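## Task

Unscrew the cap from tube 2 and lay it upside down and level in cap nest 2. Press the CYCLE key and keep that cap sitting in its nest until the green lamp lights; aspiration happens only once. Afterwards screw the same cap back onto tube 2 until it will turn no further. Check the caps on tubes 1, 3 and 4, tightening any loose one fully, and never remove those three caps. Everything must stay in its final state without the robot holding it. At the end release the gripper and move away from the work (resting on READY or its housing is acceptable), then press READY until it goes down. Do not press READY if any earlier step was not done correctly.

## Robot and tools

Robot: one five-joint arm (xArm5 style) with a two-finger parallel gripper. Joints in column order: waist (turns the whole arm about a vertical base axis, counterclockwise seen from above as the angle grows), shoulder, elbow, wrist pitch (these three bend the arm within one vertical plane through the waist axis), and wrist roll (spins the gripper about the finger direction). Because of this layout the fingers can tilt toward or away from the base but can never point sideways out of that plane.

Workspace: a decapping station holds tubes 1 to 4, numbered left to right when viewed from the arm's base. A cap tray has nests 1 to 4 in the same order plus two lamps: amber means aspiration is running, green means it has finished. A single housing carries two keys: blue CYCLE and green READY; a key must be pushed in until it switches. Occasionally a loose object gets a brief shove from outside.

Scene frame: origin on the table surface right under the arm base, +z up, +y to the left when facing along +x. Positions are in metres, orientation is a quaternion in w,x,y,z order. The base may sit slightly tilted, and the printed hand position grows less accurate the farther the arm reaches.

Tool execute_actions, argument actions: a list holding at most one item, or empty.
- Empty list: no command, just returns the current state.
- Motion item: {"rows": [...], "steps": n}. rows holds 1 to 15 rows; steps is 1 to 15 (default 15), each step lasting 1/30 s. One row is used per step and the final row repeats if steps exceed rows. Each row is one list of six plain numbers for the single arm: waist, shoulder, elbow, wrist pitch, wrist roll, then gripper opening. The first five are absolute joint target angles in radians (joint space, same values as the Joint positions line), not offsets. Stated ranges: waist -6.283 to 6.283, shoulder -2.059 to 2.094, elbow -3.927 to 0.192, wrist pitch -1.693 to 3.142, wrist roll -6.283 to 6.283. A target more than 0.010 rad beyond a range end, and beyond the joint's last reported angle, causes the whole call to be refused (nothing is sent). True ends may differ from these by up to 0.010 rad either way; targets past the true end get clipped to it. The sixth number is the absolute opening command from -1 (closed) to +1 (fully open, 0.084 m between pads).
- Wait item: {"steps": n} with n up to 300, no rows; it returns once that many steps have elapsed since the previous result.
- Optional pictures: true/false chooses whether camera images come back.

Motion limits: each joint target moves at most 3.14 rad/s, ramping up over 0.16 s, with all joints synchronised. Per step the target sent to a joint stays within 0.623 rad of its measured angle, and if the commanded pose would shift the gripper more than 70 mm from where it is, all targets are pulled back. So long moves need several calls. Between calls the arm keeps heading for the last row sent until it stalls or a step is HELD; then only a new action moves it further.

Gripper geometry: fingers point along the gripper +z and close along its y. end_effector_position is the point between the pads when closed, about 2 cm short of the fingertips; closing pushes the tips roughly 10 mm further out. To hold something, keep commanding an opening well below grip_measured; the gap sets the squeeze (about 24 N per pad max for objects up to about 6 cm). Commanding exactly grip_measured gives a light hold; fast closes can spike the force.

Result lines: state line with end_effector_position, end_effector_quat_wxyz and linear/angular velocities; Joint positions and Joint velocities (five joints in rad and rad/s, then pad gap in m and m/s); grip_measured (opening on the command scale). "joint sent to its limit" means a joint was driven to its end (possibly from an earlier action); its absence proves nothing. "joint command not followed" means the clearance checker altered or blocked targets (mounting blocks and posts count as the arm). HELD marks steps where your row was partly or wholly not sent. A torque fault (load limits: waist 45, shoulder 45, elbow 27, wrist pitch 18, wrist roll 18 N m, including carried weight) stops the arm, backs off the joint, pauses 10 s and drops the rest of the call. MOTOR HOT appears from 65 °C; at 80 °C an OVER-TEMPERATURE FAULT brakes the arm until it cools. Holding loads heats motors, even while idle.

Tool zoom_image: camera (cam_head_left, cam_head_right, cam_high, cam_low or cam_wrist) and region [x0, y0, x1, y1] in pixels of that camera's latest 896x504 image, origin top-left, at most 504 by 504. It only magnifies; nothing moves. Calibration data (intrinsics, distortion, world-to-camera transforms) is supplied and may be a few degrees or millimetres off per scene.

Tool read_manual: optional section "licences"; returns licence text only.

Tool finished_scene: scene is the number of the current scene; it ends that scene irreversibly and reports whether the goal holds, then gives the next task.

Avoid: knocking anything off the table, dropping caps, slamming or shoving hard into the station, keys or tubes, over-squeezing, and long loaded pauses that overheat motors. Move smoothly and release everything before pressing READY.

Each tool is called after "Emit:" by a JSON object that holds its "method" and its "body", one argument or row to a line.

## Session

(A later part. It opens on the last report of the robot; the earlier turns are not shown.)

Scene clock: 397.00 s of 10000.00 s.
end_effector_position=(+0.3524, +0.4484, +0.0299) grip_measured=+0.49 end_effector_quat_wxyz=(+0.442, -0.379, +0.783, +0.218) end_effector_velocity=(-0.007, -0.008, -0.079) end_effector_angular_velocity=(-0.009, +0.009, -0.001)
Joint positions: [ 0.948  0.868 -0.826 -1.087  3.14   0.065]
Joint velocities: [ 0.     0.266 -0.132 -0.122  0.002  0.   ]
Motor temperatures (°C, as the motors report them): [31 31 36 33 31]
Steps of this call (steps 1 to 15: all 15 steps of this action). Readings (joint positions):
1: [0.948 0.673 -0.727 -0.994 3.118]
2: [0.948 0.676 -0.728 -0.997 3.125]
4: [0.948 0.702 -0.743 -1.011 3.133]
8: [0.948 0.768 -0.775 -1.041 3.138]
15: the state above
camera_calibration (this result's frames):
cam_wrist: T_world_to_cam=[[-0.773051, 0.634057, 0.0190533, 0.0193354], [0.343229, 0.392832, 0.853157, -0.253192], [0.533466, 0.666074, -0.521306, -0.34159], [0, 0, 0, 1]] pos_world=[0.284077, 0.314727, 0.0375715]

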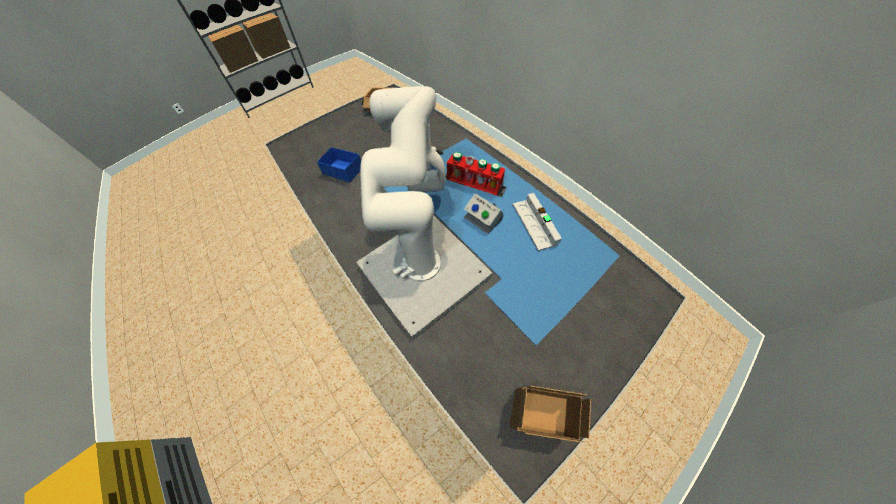

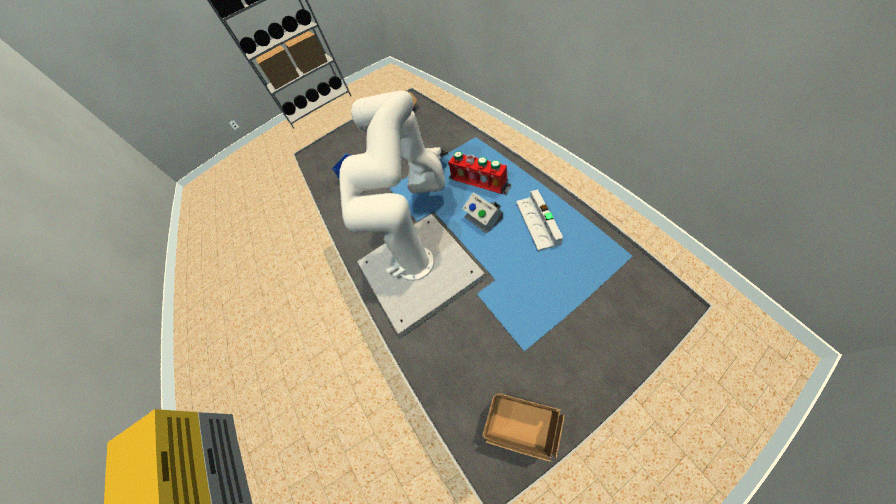

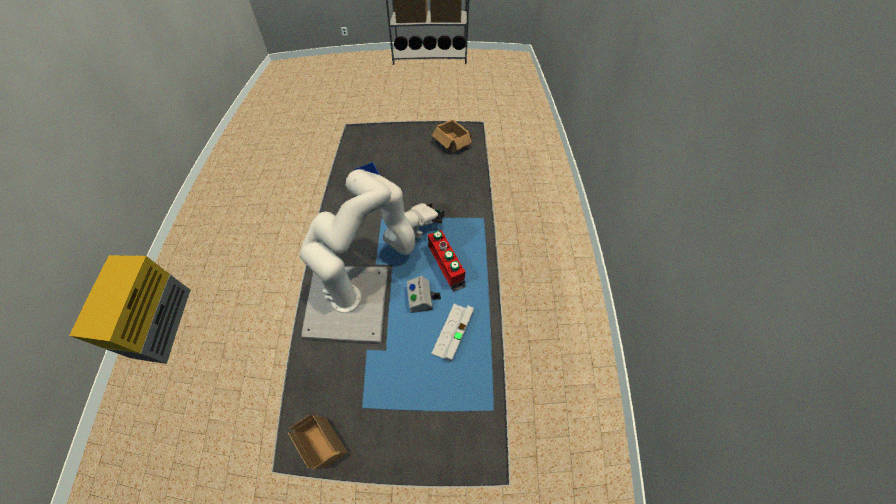

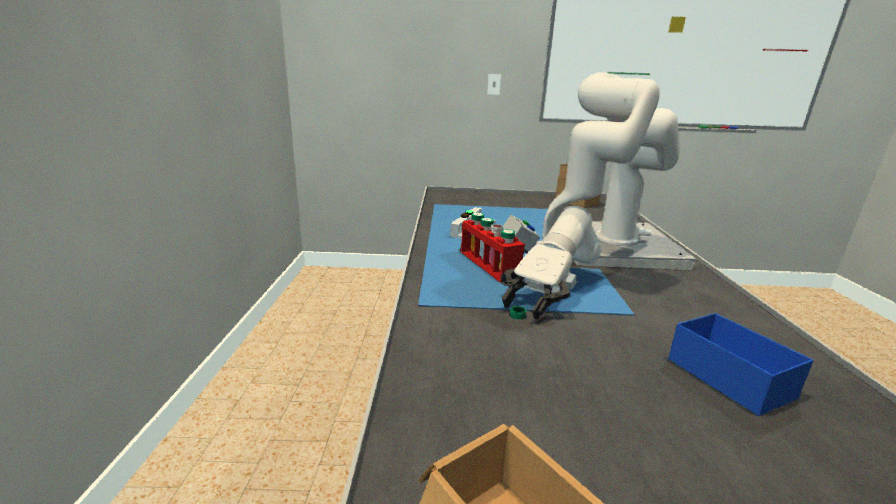

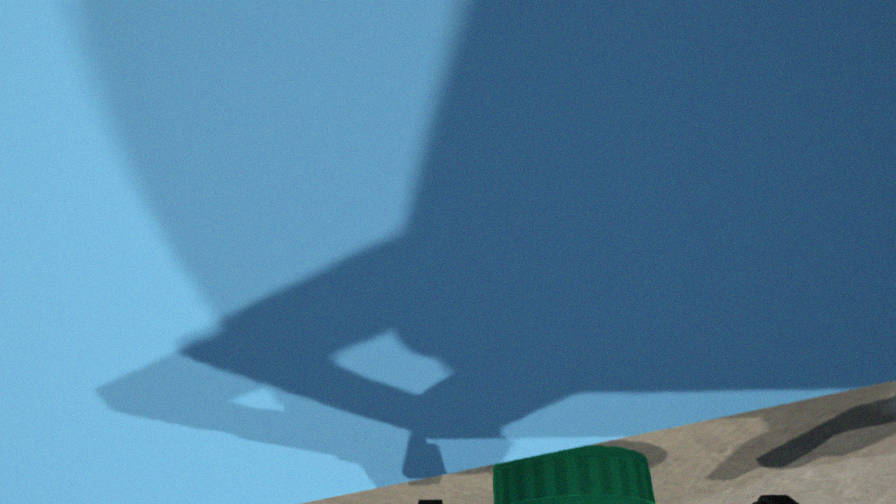

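Emit:
{"method": "execute_actions", "body": {
  "actions": [
    {"rows":[[0.948,0.895,-0.855,-1.087,3.14,0.5],[0.948,0.895,-0.855,-1.087,3.14,0.5],[0.948,0.9,-0.875,-1.072,3.14,0.5],[0.948,0.9,-0.875,-1.072,3.14,0.5],[0.948,0.9,-0.875,-1.072,3.14,0.5],[0.948,0.9,-0.875,-1.072,3.14,0.5],[0.948,0.9,-0.875,-1.072,3.14,0.3],[0.948,0.9,-0.875,-1.072,3.14,0.1],[0.948,0.9,-0.875,-1.072,3.14,0.0],[0.948,0.9,-0.875,-1.072,3.14,-0.1],[0.948,0.9,-0.875,-1.072,3.14,-0.2],[0.948,0.9,-0.875,-1.072,3.14,-0.3],[0.948,0.9,-0.875,-1.072,3.14,-0.5],[0.948,0.9,-0.875,-1.072,3.14,-0.7]],"steps":15}
  ]
}}

Emit:
{"method": "zoom_image", "body": {
  "camera": "cam_low",
  "region": [450,230,610,340]
}}

Scene clock: 403.73 s of 10000.00 s.
end_effector_position=(+0.3593, +0.4570, +0.0244) grip_measured=-0.25 end_effector_quat_wxyz=(+0.444, -0.379, +0.782, +0.219) end_effector_velocity=(+0.000, -0.000, -0.000) end_effector_angular_velocity=(-0.000, +0.001, -0.001)
Joint positions: [ 0.948  0.899 -0.875 -1.074  3.14   0.033]
Joint velocities: [-0.001  0.    -0.001  0.001  0.001  0.   ]
Motor temperatures (°C, as the motors report them): [31 31 35 33 31]
Steps of this call (steps 1 to 30: the robot went on to your last target; steps 31 to 187: nothing new was sent; steps 188 to 202: all 15 steps of this action). Readings (joint positions):
188: [0.948 0.890 -0.838 -1.099 3.140]
189: [0.948 0.890 -0.839 -1.098 3.140]
191: [0.948 0.893 -0.847 -1.092 3.140]
195: [0.948 0.899 -0.868 -1.077 3.140]
202: the state above
camera_calibration (this result's frames):
cam_wrist: T_world_to_cam=[[-0.77293, 0.634197, 0.019324, 0.0191445], [0.340813, 0.389293, 0.855744, -0.251787], [0.535188, 0.668016, -0.517038, -0.355476], [0, 0, 0, 1]] pos_world=[0.290856, 0.323341, 0.0313007]

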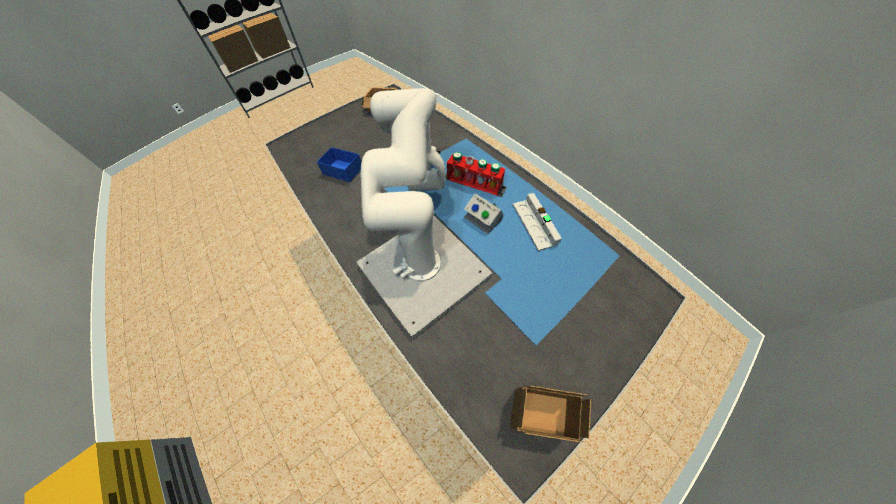

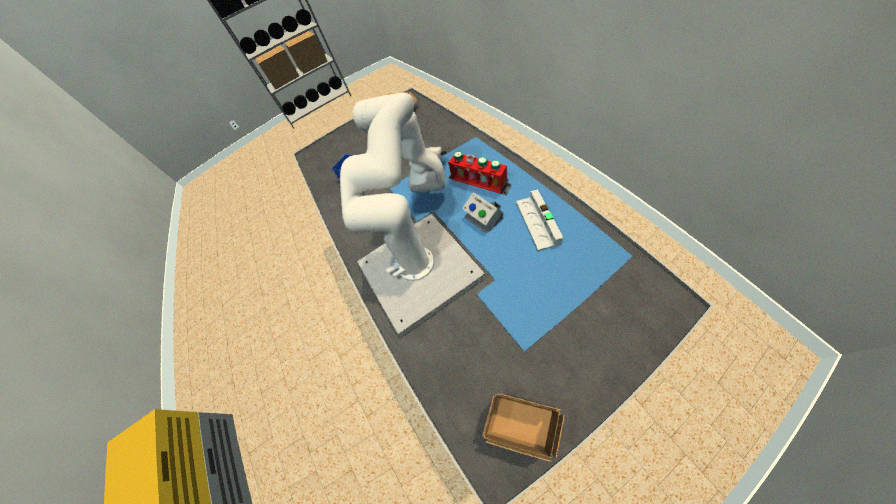

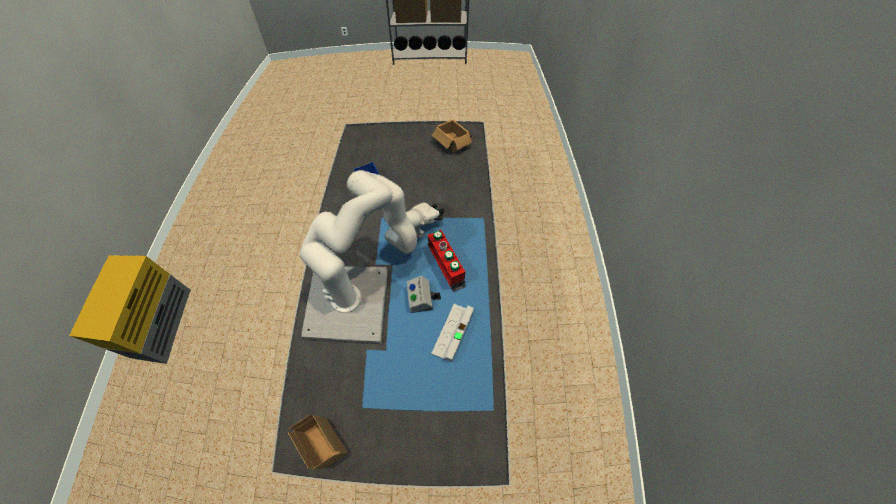

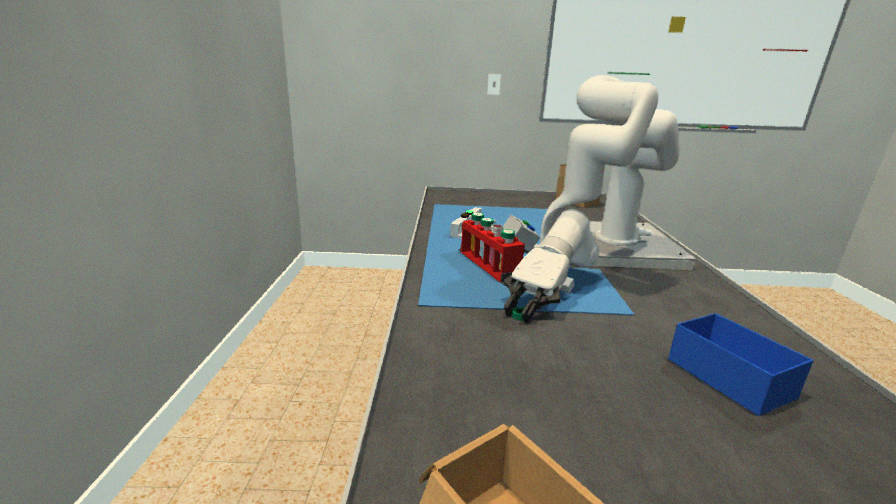

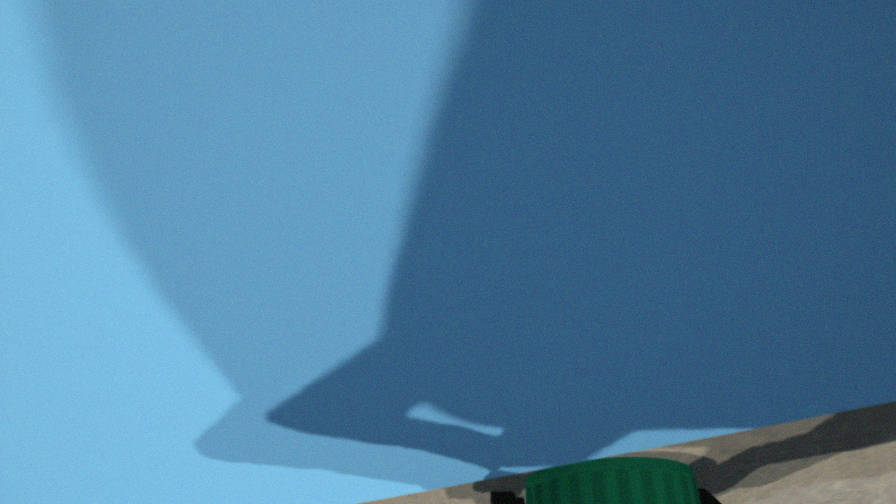

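Region (450, 230, 610, 340) of cam_low's 896x504 image, scaled by 3.150, with more detail than that image has; it fills the top 346 rows of this view, and the rest is white.

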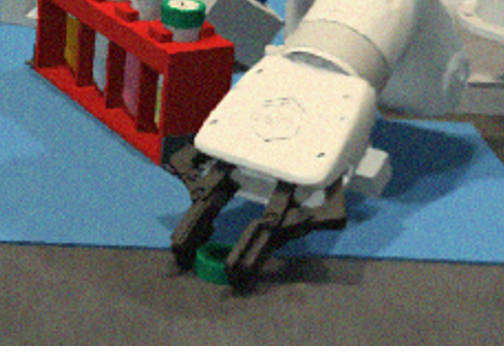

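Emit:
{"method": "execute_actions", "body": {
  "actions": [
    {"rows":[[0.948,0.6,-0.75,-0.9,3.14,-0.7]],"steps":15}
  ]
}}

Scene clock: 419.43 s of 10000.00 s.
end_effector_position=(+0.3643, +0.4627, +0.1073) grip_measured=-0.25 end_effector_quat_wxyz=(+0.443, -0.379, +0.783, +0.218) end_effector_velocity=(-0.002, -0.004, +0.010) end_effector_angular_velocity=(-0.014, +0.011, -0.001)
Joint positions: [ 0.948  0.608 -0.751 -0.903  3.14   0.033]
Joint velocities: [-0.001 -0.056  0.033  0.041  0.001  0.   ]
Motor temperatures (°C, as the motors report them): [31 31 35 33 31]
Steps of this call (steps 1 to 15: the robot went on to your last target; steps 16 to 456: nothing new was sent; steps 457 to 471: all 15 steps of this action). Readings (joint positions):
457: [0.948 0.900 -0.875 -1.073 3.140]
458: [0.948 0.897 -0.874 -1.070 3.140]
460: [0.949 0.863 -0.850 -1.039 3.140]
464: [0.949 0.700 -0.787 -0.952 3.140]
471: the state above
camera_calibration (this result's frames):
cam_wrist: T_world_to_cam=[[-0.773082, 0.634015, 0.0192396, 0.0179387], [0.342932, 0.392251, 0.853544, -0.328574], [0.533612, 0.666457, -0.520666, -0.317402], [0, 0, 0, 1]] pos_world=[0.295917, 0.329045, 0.114846]

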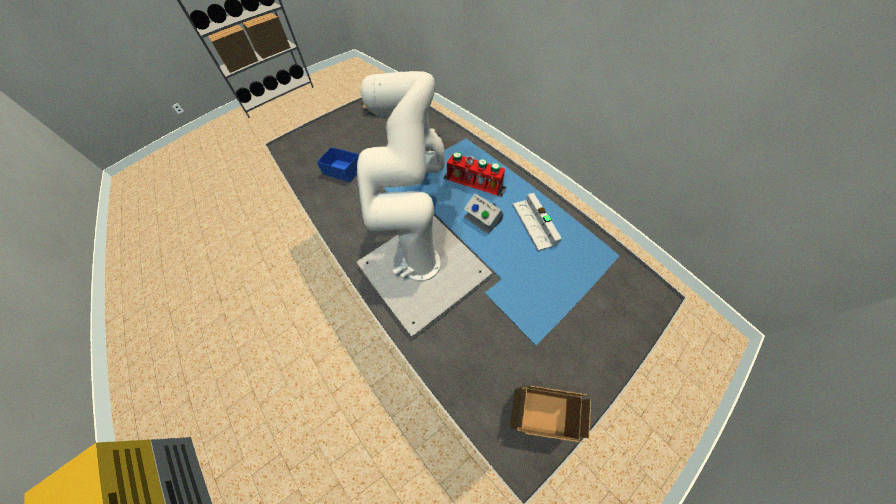

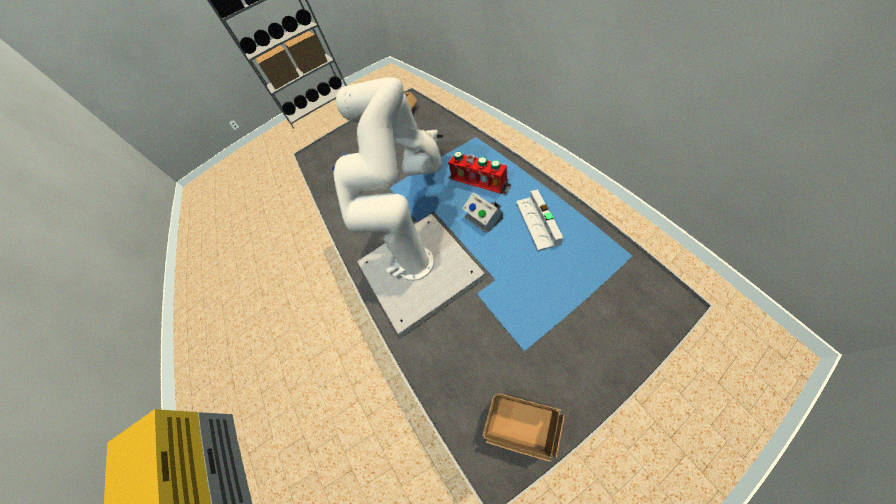

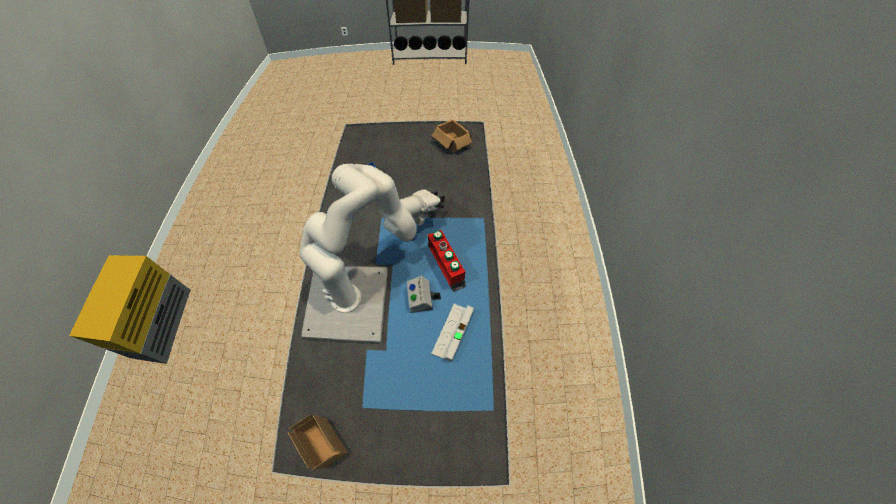

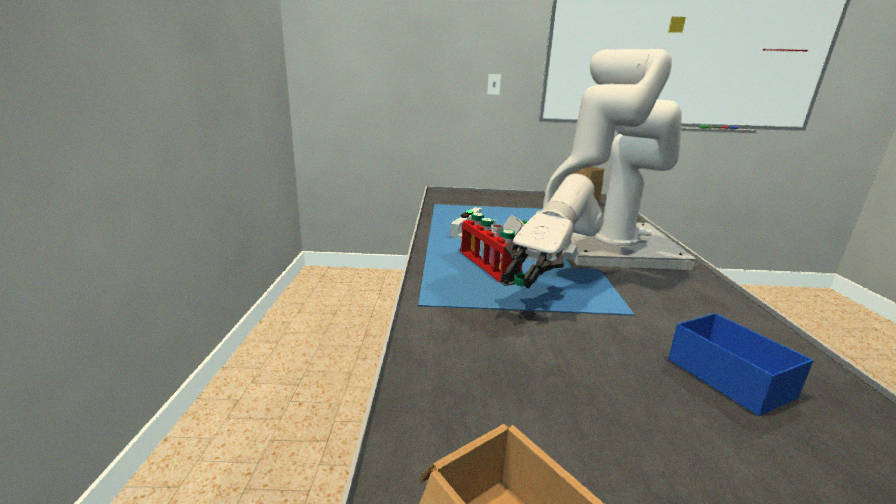

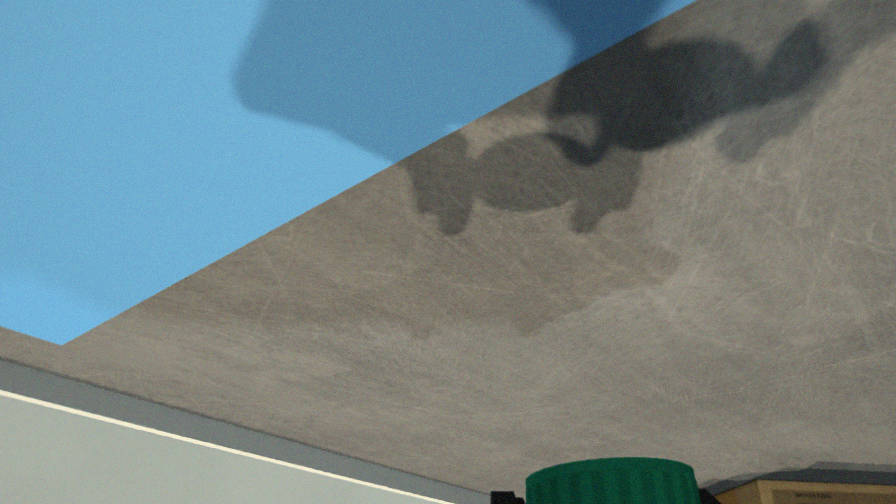

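Emit:
{"method": "execute_actions", "body": {
  "actions": [
    {"rows":[[0.95,0.3,-1.2,-0.3,3.14,-0.7],[0.95,0.3,-1.2,-0.3,3.14,-0.7],[0.95,0.3,-1.2,-0.3,3.14,-0.7],[0.95,0.3,-1.2,-0.3,3.14,-0.7],[0.95,0.3,-1.2,-0.3,3.14,-0.7],[0.95,0.3,-1.2,-0.3,3.14,-0.7],[0.95,0.4,-1.5,0.8,3.14,-0.7]],"steps":15}
  ],
  "pictures": false
}}

Emit:
{"method": "execute_actions", "body": {
  "actions": [
    {"rows":[[0.95,0.7,-1.8,2.0,3.14,-0.7]],"steps":15}
  ],
  "pictures": false
}}

Emit:
{"method": "execute_actions", "body": {
  "actions": [
    {"rows":[[0.95,0.986,-1.886,2.21,3.14,-0.7]],"steps":15}
  ]
}}

Scene clock: 438.40 s of 10000.00 s.
end_effector_position=(+0.4283, +0.5438, +0.2277) grip_measured=-0.25 end_effector_quat_wxyz=(+0.469, -0.372, +0.767, +0.231) end_effector_velocity=(+0.132, +0.167, +0.269) end_effector_angular_velocity=(-0.019, +0.014, +0.003)
Joint positions: [ 0.949  0.487 -1.056 -0.547  3.14   0.033]
Joint velocities: [ 0.002 -0.163 -0.835  1.022 -0.001  0.   ]
Motor temperatures (°C, as the motors report them): [31 31 35 33 31]
Steps of this call (steps 1 to 15: the robot went on to your last target; steps 16 to 554: nothing new was sent; steps 555 to 569: all 15 steps of this action). Readings (joint positions):
555: [0.948 0.600 -0.750 -0.900 3.140]
556: [0.948 0.599 -0.752 -0.896 3.140]
558: [0.948 0.583 -0.776 -0.856 3.140]
562: [0.949 0.525 -0.868 -0.748 3.140]
569: the state above

Scene clock: 438.90 s of 10000.00 s.
end_effector_position=(+0.4732, +0.6024, +0.2154) grip_measured=-0.25 end_effector_quat_wxyz=(+0.259, -0.419, +0.861, +0.130) end_effector_velocity=(-0.174, -0.216, -0.349) end_effector_angular_velocity=(-1.528, +1.196, +0.016)
Joint positions: [ 0.95   0.682 -1.751  0.467  3.14   0.033]
Joint velocities: [ 0.002  0.134 -0.353  2.16   0.    -0.   ]
Motor temperatures (°C, as the motors report them): [31 31 35 33 31]
Steps of this call (steps 1 to 15: all 15 steps of this action). Readings (joint positions):
1: [0.949 0.482 -1.084 -0.511 3.140]
2: [0.949 0.478 -1.115 -0.471 3.140]
4: [0.949 0.489 -1.205 -0.375 3.140]
8: [0.950 0.583 -1.447 -0.122 3.140]
15: the state above

Scene clock: 439.40 s of 10000.00 s.
end_effector_position=(+0.3963, +0.5059, +0.0575) grip_measured=-0.25 end_effector_quat_wxyz=(-0.026, -0.439, +0.898, -0.009) end_effector_velocity=(-0.201, -0.254, -0.218) end_effector_angular_velocity=(-1.063, +0.832, +0.010)
Joint positions: [ 0.95   0.85  -1.828  1.018  3.14   0.033]
Joint velocities: [ 0.     0.305 -0.129  1.173 -0.    -0.   ]
Motor temperatures (°C, as the motors report them): [31 31 35 33 31]
Steps of this call (steps 1 to 15: all 15 steps of this action). Readings (joint positions):
1: [0.950 0.686 -1.759 0.535 3.140]
2: [0.950 0.690 -1.764 0.593 3.140]
4: [0.950 0.712 -1.776 0.664 3.140]
8: [0.950 0.770 -1.793 0.767 3.140]
15: the state above
camera_calibration (this result's frames):
cam_wrist: T_world_to_cam=[[-0.774547, 0.63249, -0.0057433, 0.0190413], [0.631528, 0.772797, -0.0629064, -0.568163], [-0.0353493, -0.052351, -0.998003, 0.227388], [0, 0, 0, 1]] pos_world=[0.381597, 0.438936, 0.191302]

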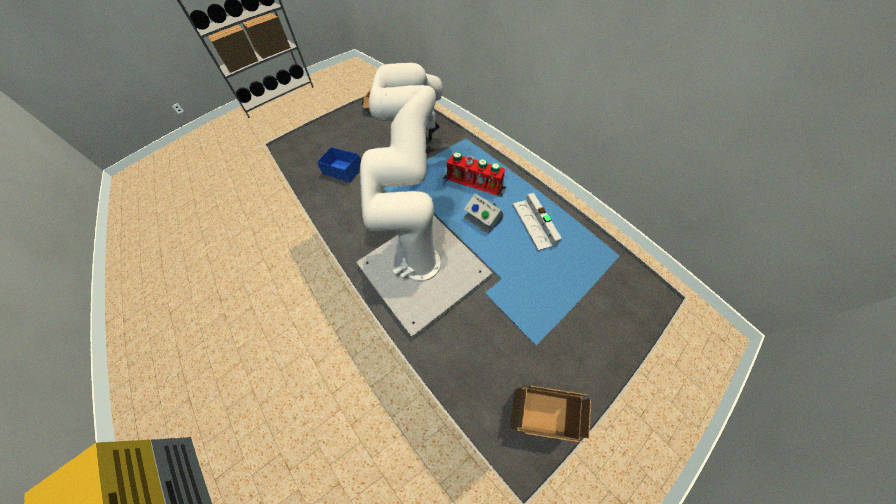

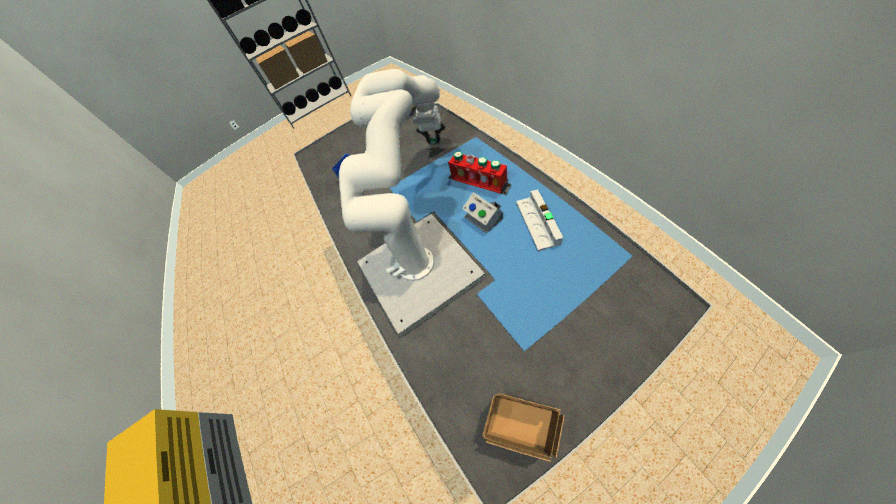

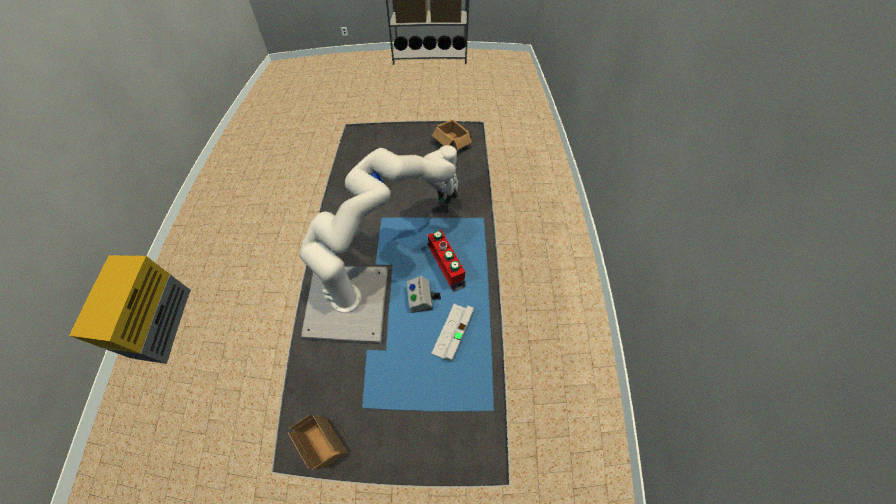

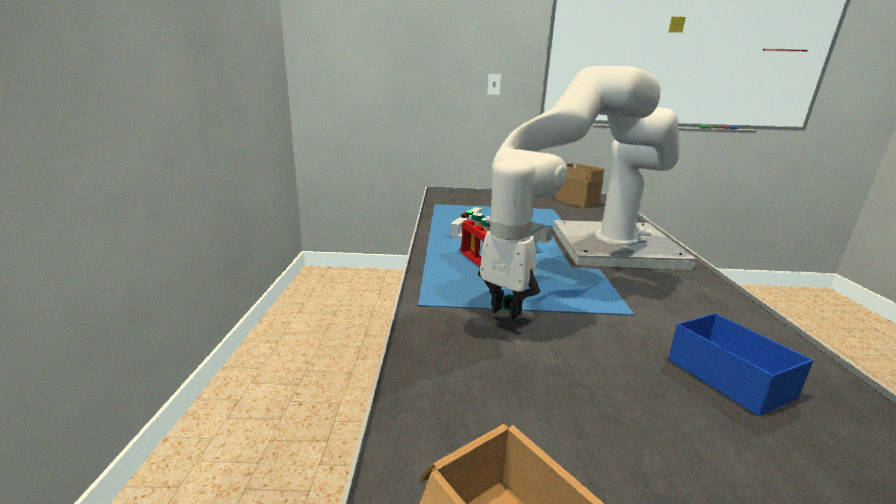

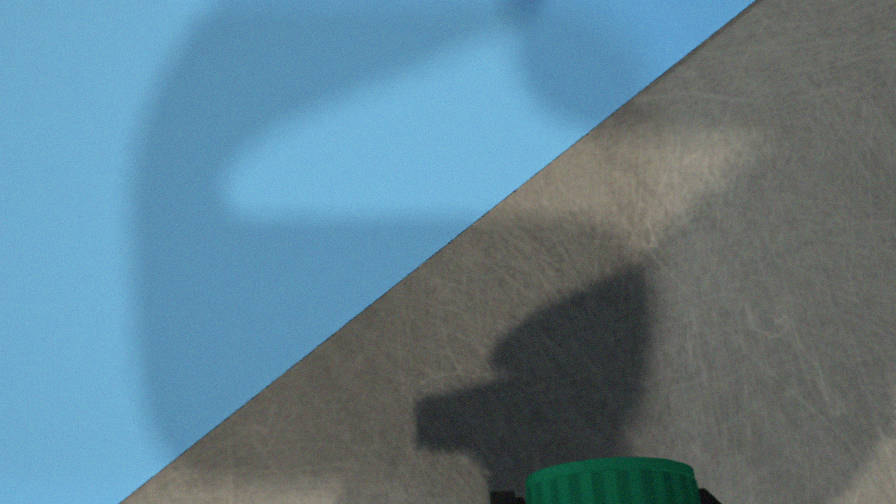

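Emit:
{"method": "execute_actions", "body": {
  "actions": [
    {"rows":[[0.95,0.8,-1.886,2.3,3.14,-0.7],[0.95,0.8,-1.886,2.3,3.14,-0.7],[0.95,0.8,-1.886,2.3,3.14,-0.7],[0.95,0.8,-1.886,2.3,3.14,-0.7],[0.95,0.8,-1.886,2.3,3.14,-0.7],[0.95,0.8,-1.886,2.3,3.14,-0.7],[0.95,0.8,-1.886,2.3,3.14,-0.7],[0.95,0.8,-1.886,2.3,3.14,-0.7],[0.95,0.8,-1.886,2.3,3.14,-0.7],[0.95,0.8,-1.886,2.3,3.14,-0.7],[0.95,0.986,-1.886,2.21,3.14,-0.7]],"steps":15}
  ],
  "pictures": false
}}

Emit:
{"method": "execute_actions", "body": {
  "actions": [
    {"rows":[[0.95,0.986,-1.886,2.21,3.14,-0.7]],"steps":15}
  ]
}}

Scene clock: 444.10 s of 10000.00 s.
end_effector_position=(+0.2308, +0.2933, +0.1739) grip_measured=-0.25 end_effector_quat_wxyz=(-0.529, -0.357, +0.727, -0.254) end_effector_velocity=(-0.051, -0.061, -0.447) end_effector_angular_velocity=(-0.483, +0.379, +0.004)
Joint positions: [ 0.95   0.866 -1.891  2.265  3.14   0.033]
Joint velocities: [-0.001  0.944  0.081 -0.411 -0.001 -0.   ]
Motor temperatures (°C, as the motors report them): [31 31 35 33 31]
Steps of this call (steps 1 to 45: the robot went on to your last target; steps 46 to 126: nothing new was sent; steps 127 to 141: all 15 steps of this action). Readings (joint positions):
127: [0.950 0.986 -1.886 2.210 3.140]
128: [0.950 0.984 -1.885 2.212 3.140]
130: [0.950 0.953 -1.880 2.229 3.140]
134: [0.950 0.843 -1.891 2.277 3.140]
141: the state above

Scene clock: 444.60 s of 10000.00 s.
end_effector_position=(+0.2232, +0.2842, +0.1181) grip_measured=-0.25 end_effector_quat_wxyz=(-0.554, -0.348, +0.708, -0.266) end_effector_velocity=(-0.002, -0.002, -0.004) end_effector_angular_velocity=(-0.009, +0.008, -0.000)
Joint positions: [ 0.95   0.985 -1.886  2.21   3.14   0.033]
Joint velocities: [-0.001  0.01   0.005 -0.002 -0.001 -0.   ]
Motor temperatures (°C, as the motors report them): [31 31 35 33 31]
Steps of this call (steps 1 to 15: all 15 steps of this action). Readings (joint positions):
1: [0.950 0.897 -1.887 2.252 3.140]
2: [0.950 0.926 -1.883 2.240 3.140]
4: [0.950 0.965 -1.879 2.224 3.140]
8: [0.950 0.982 -1.885 2.213 3.140]
15: the state above
camera_calibration (this result's frames):
cam_wrist: T_world_to_cam=[[-0.791013, 0.611577, -0.0164535, 0.0364685], [0.157687, 0.17782, -0.971347, 0.0983916], [-0.591128, -0.770943, -0.237096, 0.508578], [0, 0, 0, 1]] pos_world=[0.313967, 0.352286, 0.216754]

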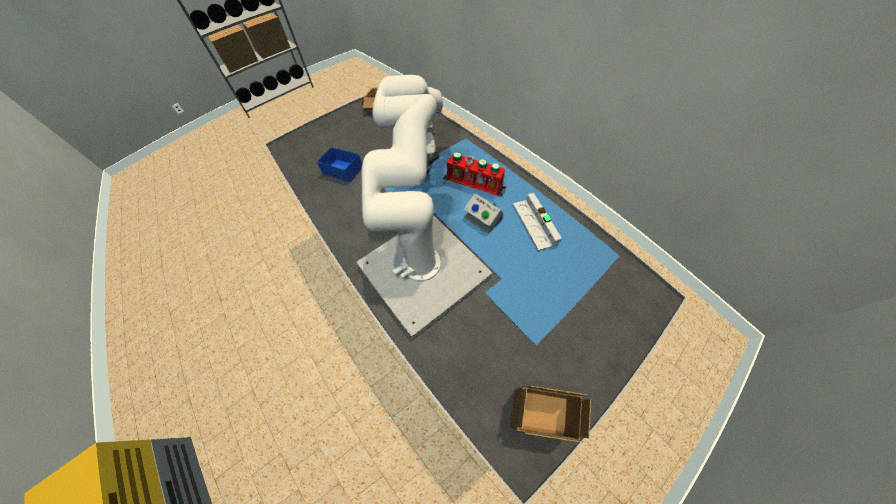

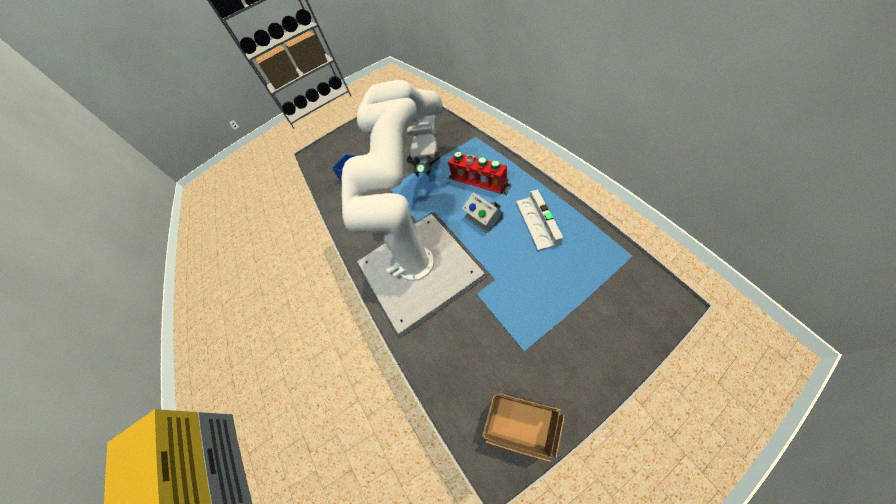

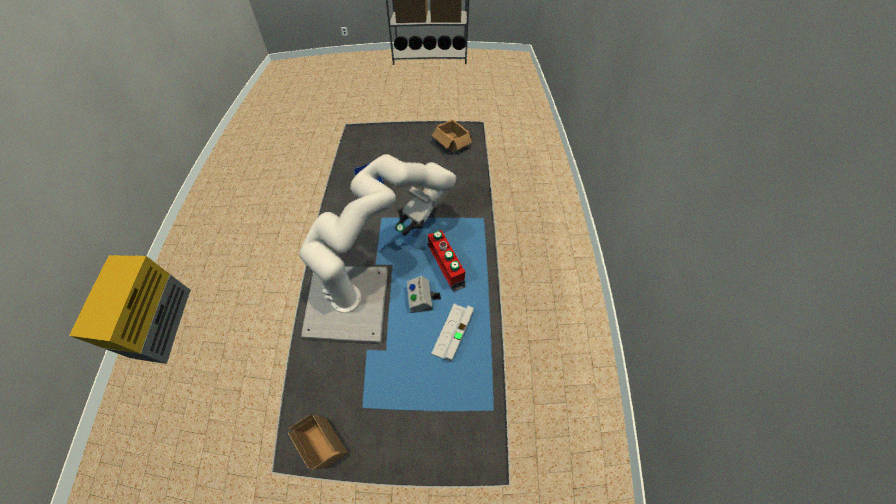

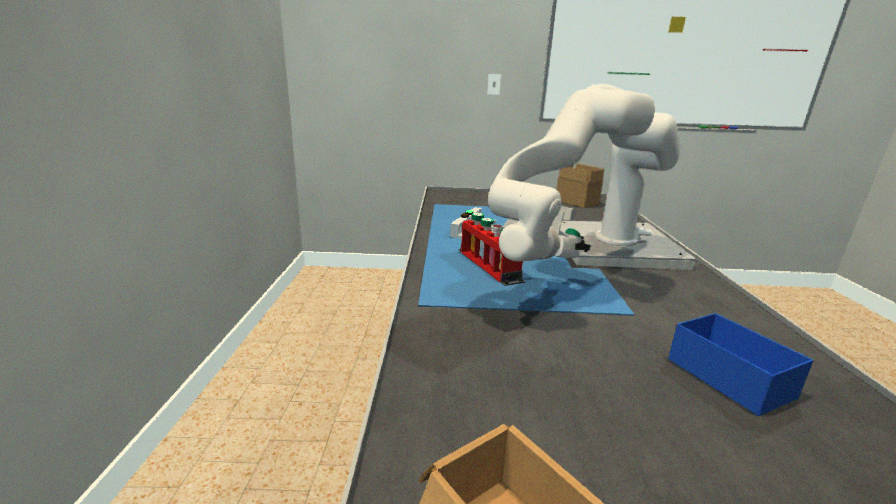

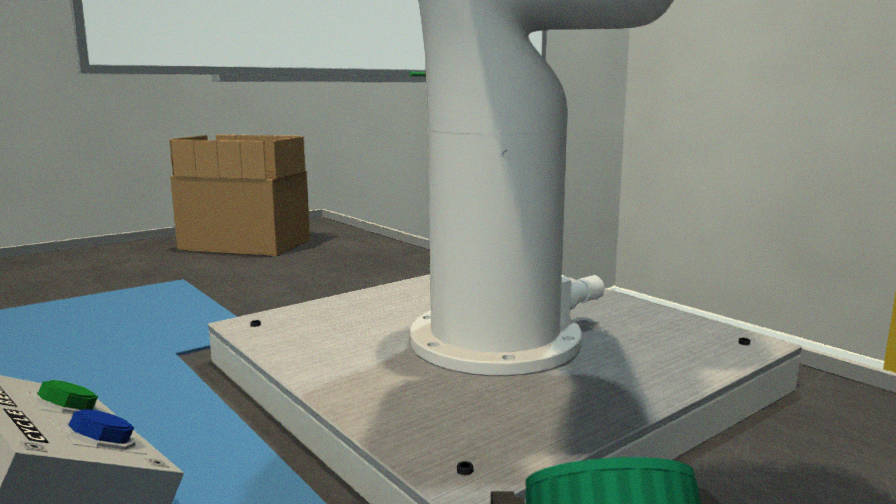

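Emit:
{"method": "zoom_image", "body": {
  "camera": "cam_high",
  "region": [360,190,460,260]
}}

Emit:
{"method": "zoom_image", "body": {
  "camera": "cam_low",
  "region": [520,205,620,275]
}}

Region (360, 190, 460, 260) of cam_high's 896x504 image, scaled by 5.040, with more detail than that image has; it fills the top 353 rows of this view, and the rest is white.

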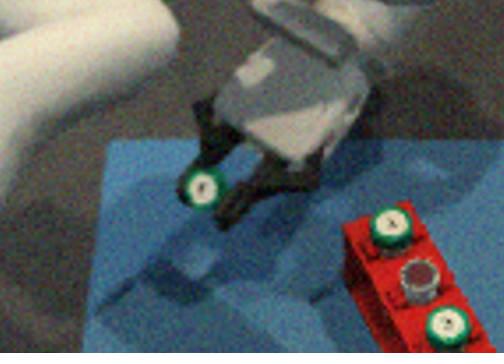

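Region (520, 205, 620, 275) of cam_low's 896x504 image, scaled by 5.040, with more detail than that image has; it fills the top 353 rows of this view, and the rest is white.

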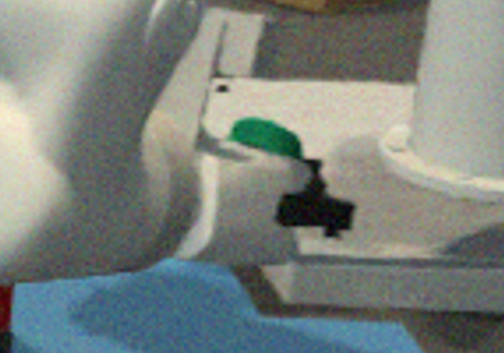

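Emit:
{"method": "execute_actions", "body": {
  "actions": [
    {"rows":[[0.95,1.04,-1.91,2.18,3.14,-0.7],[0.95,1.04,-1.91,2.18,3.14,-0.7],[0.95,1.04,-1.91,2.18,3.14,-0.7],[0.95,1.1,-1.94,2.15,3.14,-0.7],[0.95,1.1,-1.94,2.15,3.14,-0.7],[0.95,1.1,-1.94,2.15,3.14,-0.7],[0.95,1.17,-1.97,2.11,3.14,-0.7]],"steps":15}
  ]
}}

Scene clock: 454.20 s of 10000.00 s.
end_effector_position=(+0.2209, +0.2821, +0.0385) grip_measured=-0.25 end_effector_quat_wxyz=(-0.556, -0.347, +0.707, -0.267) end_effector_velocity=(+0.010, +0.013, -0.026) end_effector_angular_velocity=(+0.057, -0.045, +0.001)
Joint positions: [ 0.95   1.165 -1.965  2.114  3.14   0.033]
Joint velocities: [ 0.001  0.054 -0.074 -0.052  0.     0.   ]
Motor temperatures (°C, as the motors report them): [31 31 35 33 31]
Steps of this call (steps 1 to 15: the robot went on to your last target; steps 16 to 273: nothing new was sent; steps 274 to 288: all 15 steps of this action). Readings (joint positions):
274: [0.950 0.986 -1.886 2.210 3.140]
275: [0.950 0.988 -1.888 2.208 3.140]
277: [0.950 1.006 -1.898 2.197 3.140]
281: [0.950 1.073 -1.926 2.164 3.140]
288: the state above
camera_calibration (this result's frames):
cam_wrist: T_world_to_cam=[[-0.791086, 0.611484, -0.0164133, 0.034634], [0.154232, 0.173423, -0.972696, 0.0239149], [-0.591942, -0.772018, -0.231503, 0.487019], [0, 0, 0, 1]] pos_world=[0.311997, 0.350662, 0.136577]

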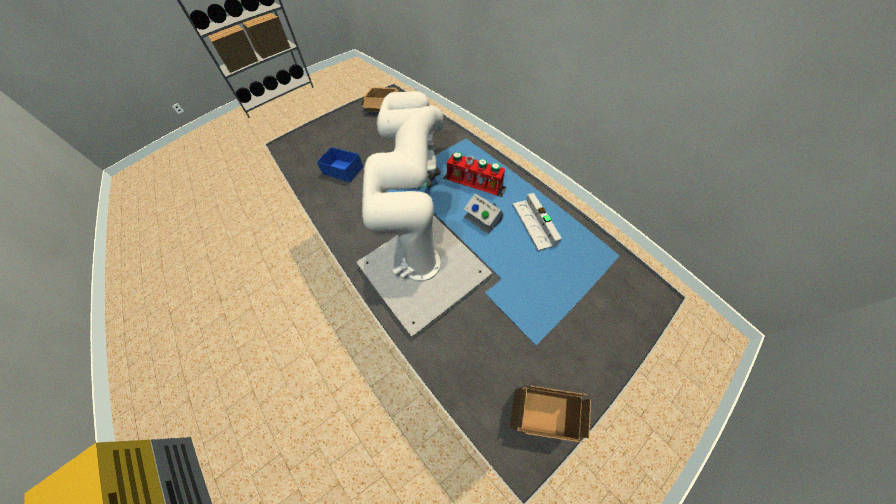

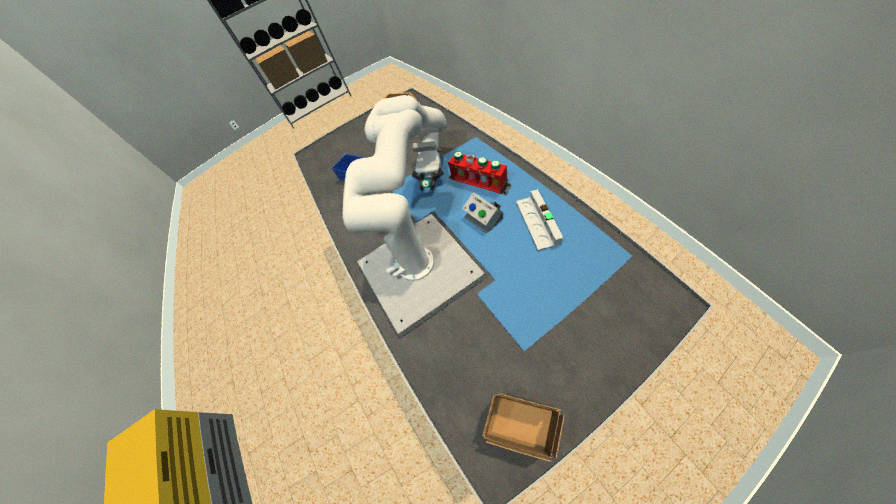

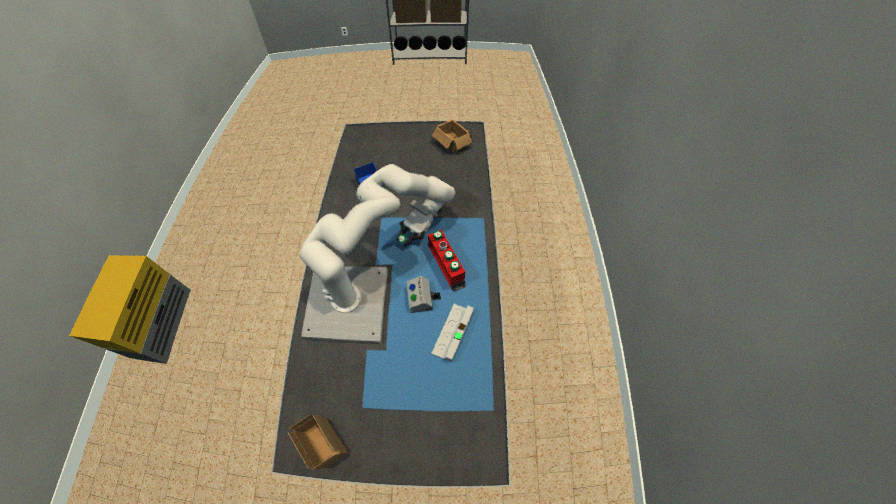

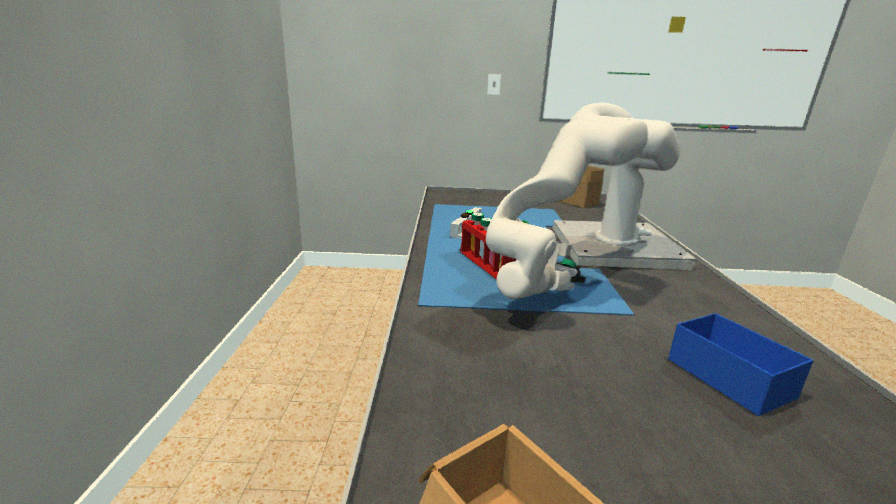

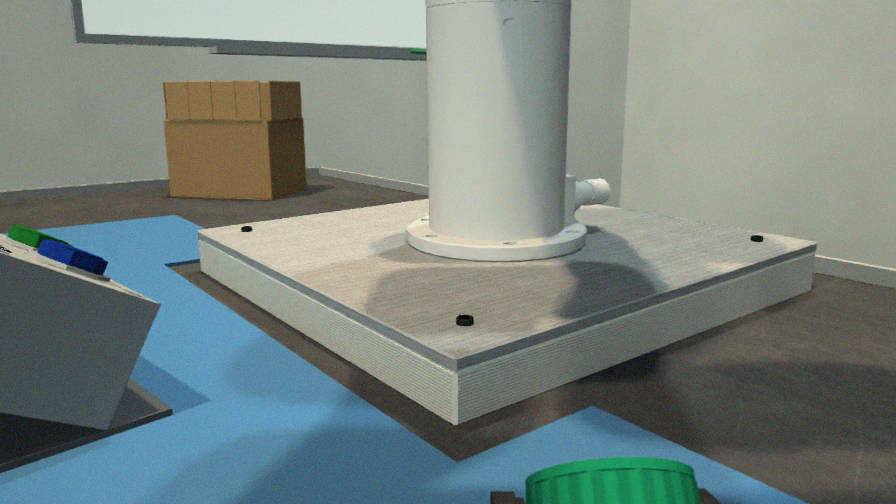

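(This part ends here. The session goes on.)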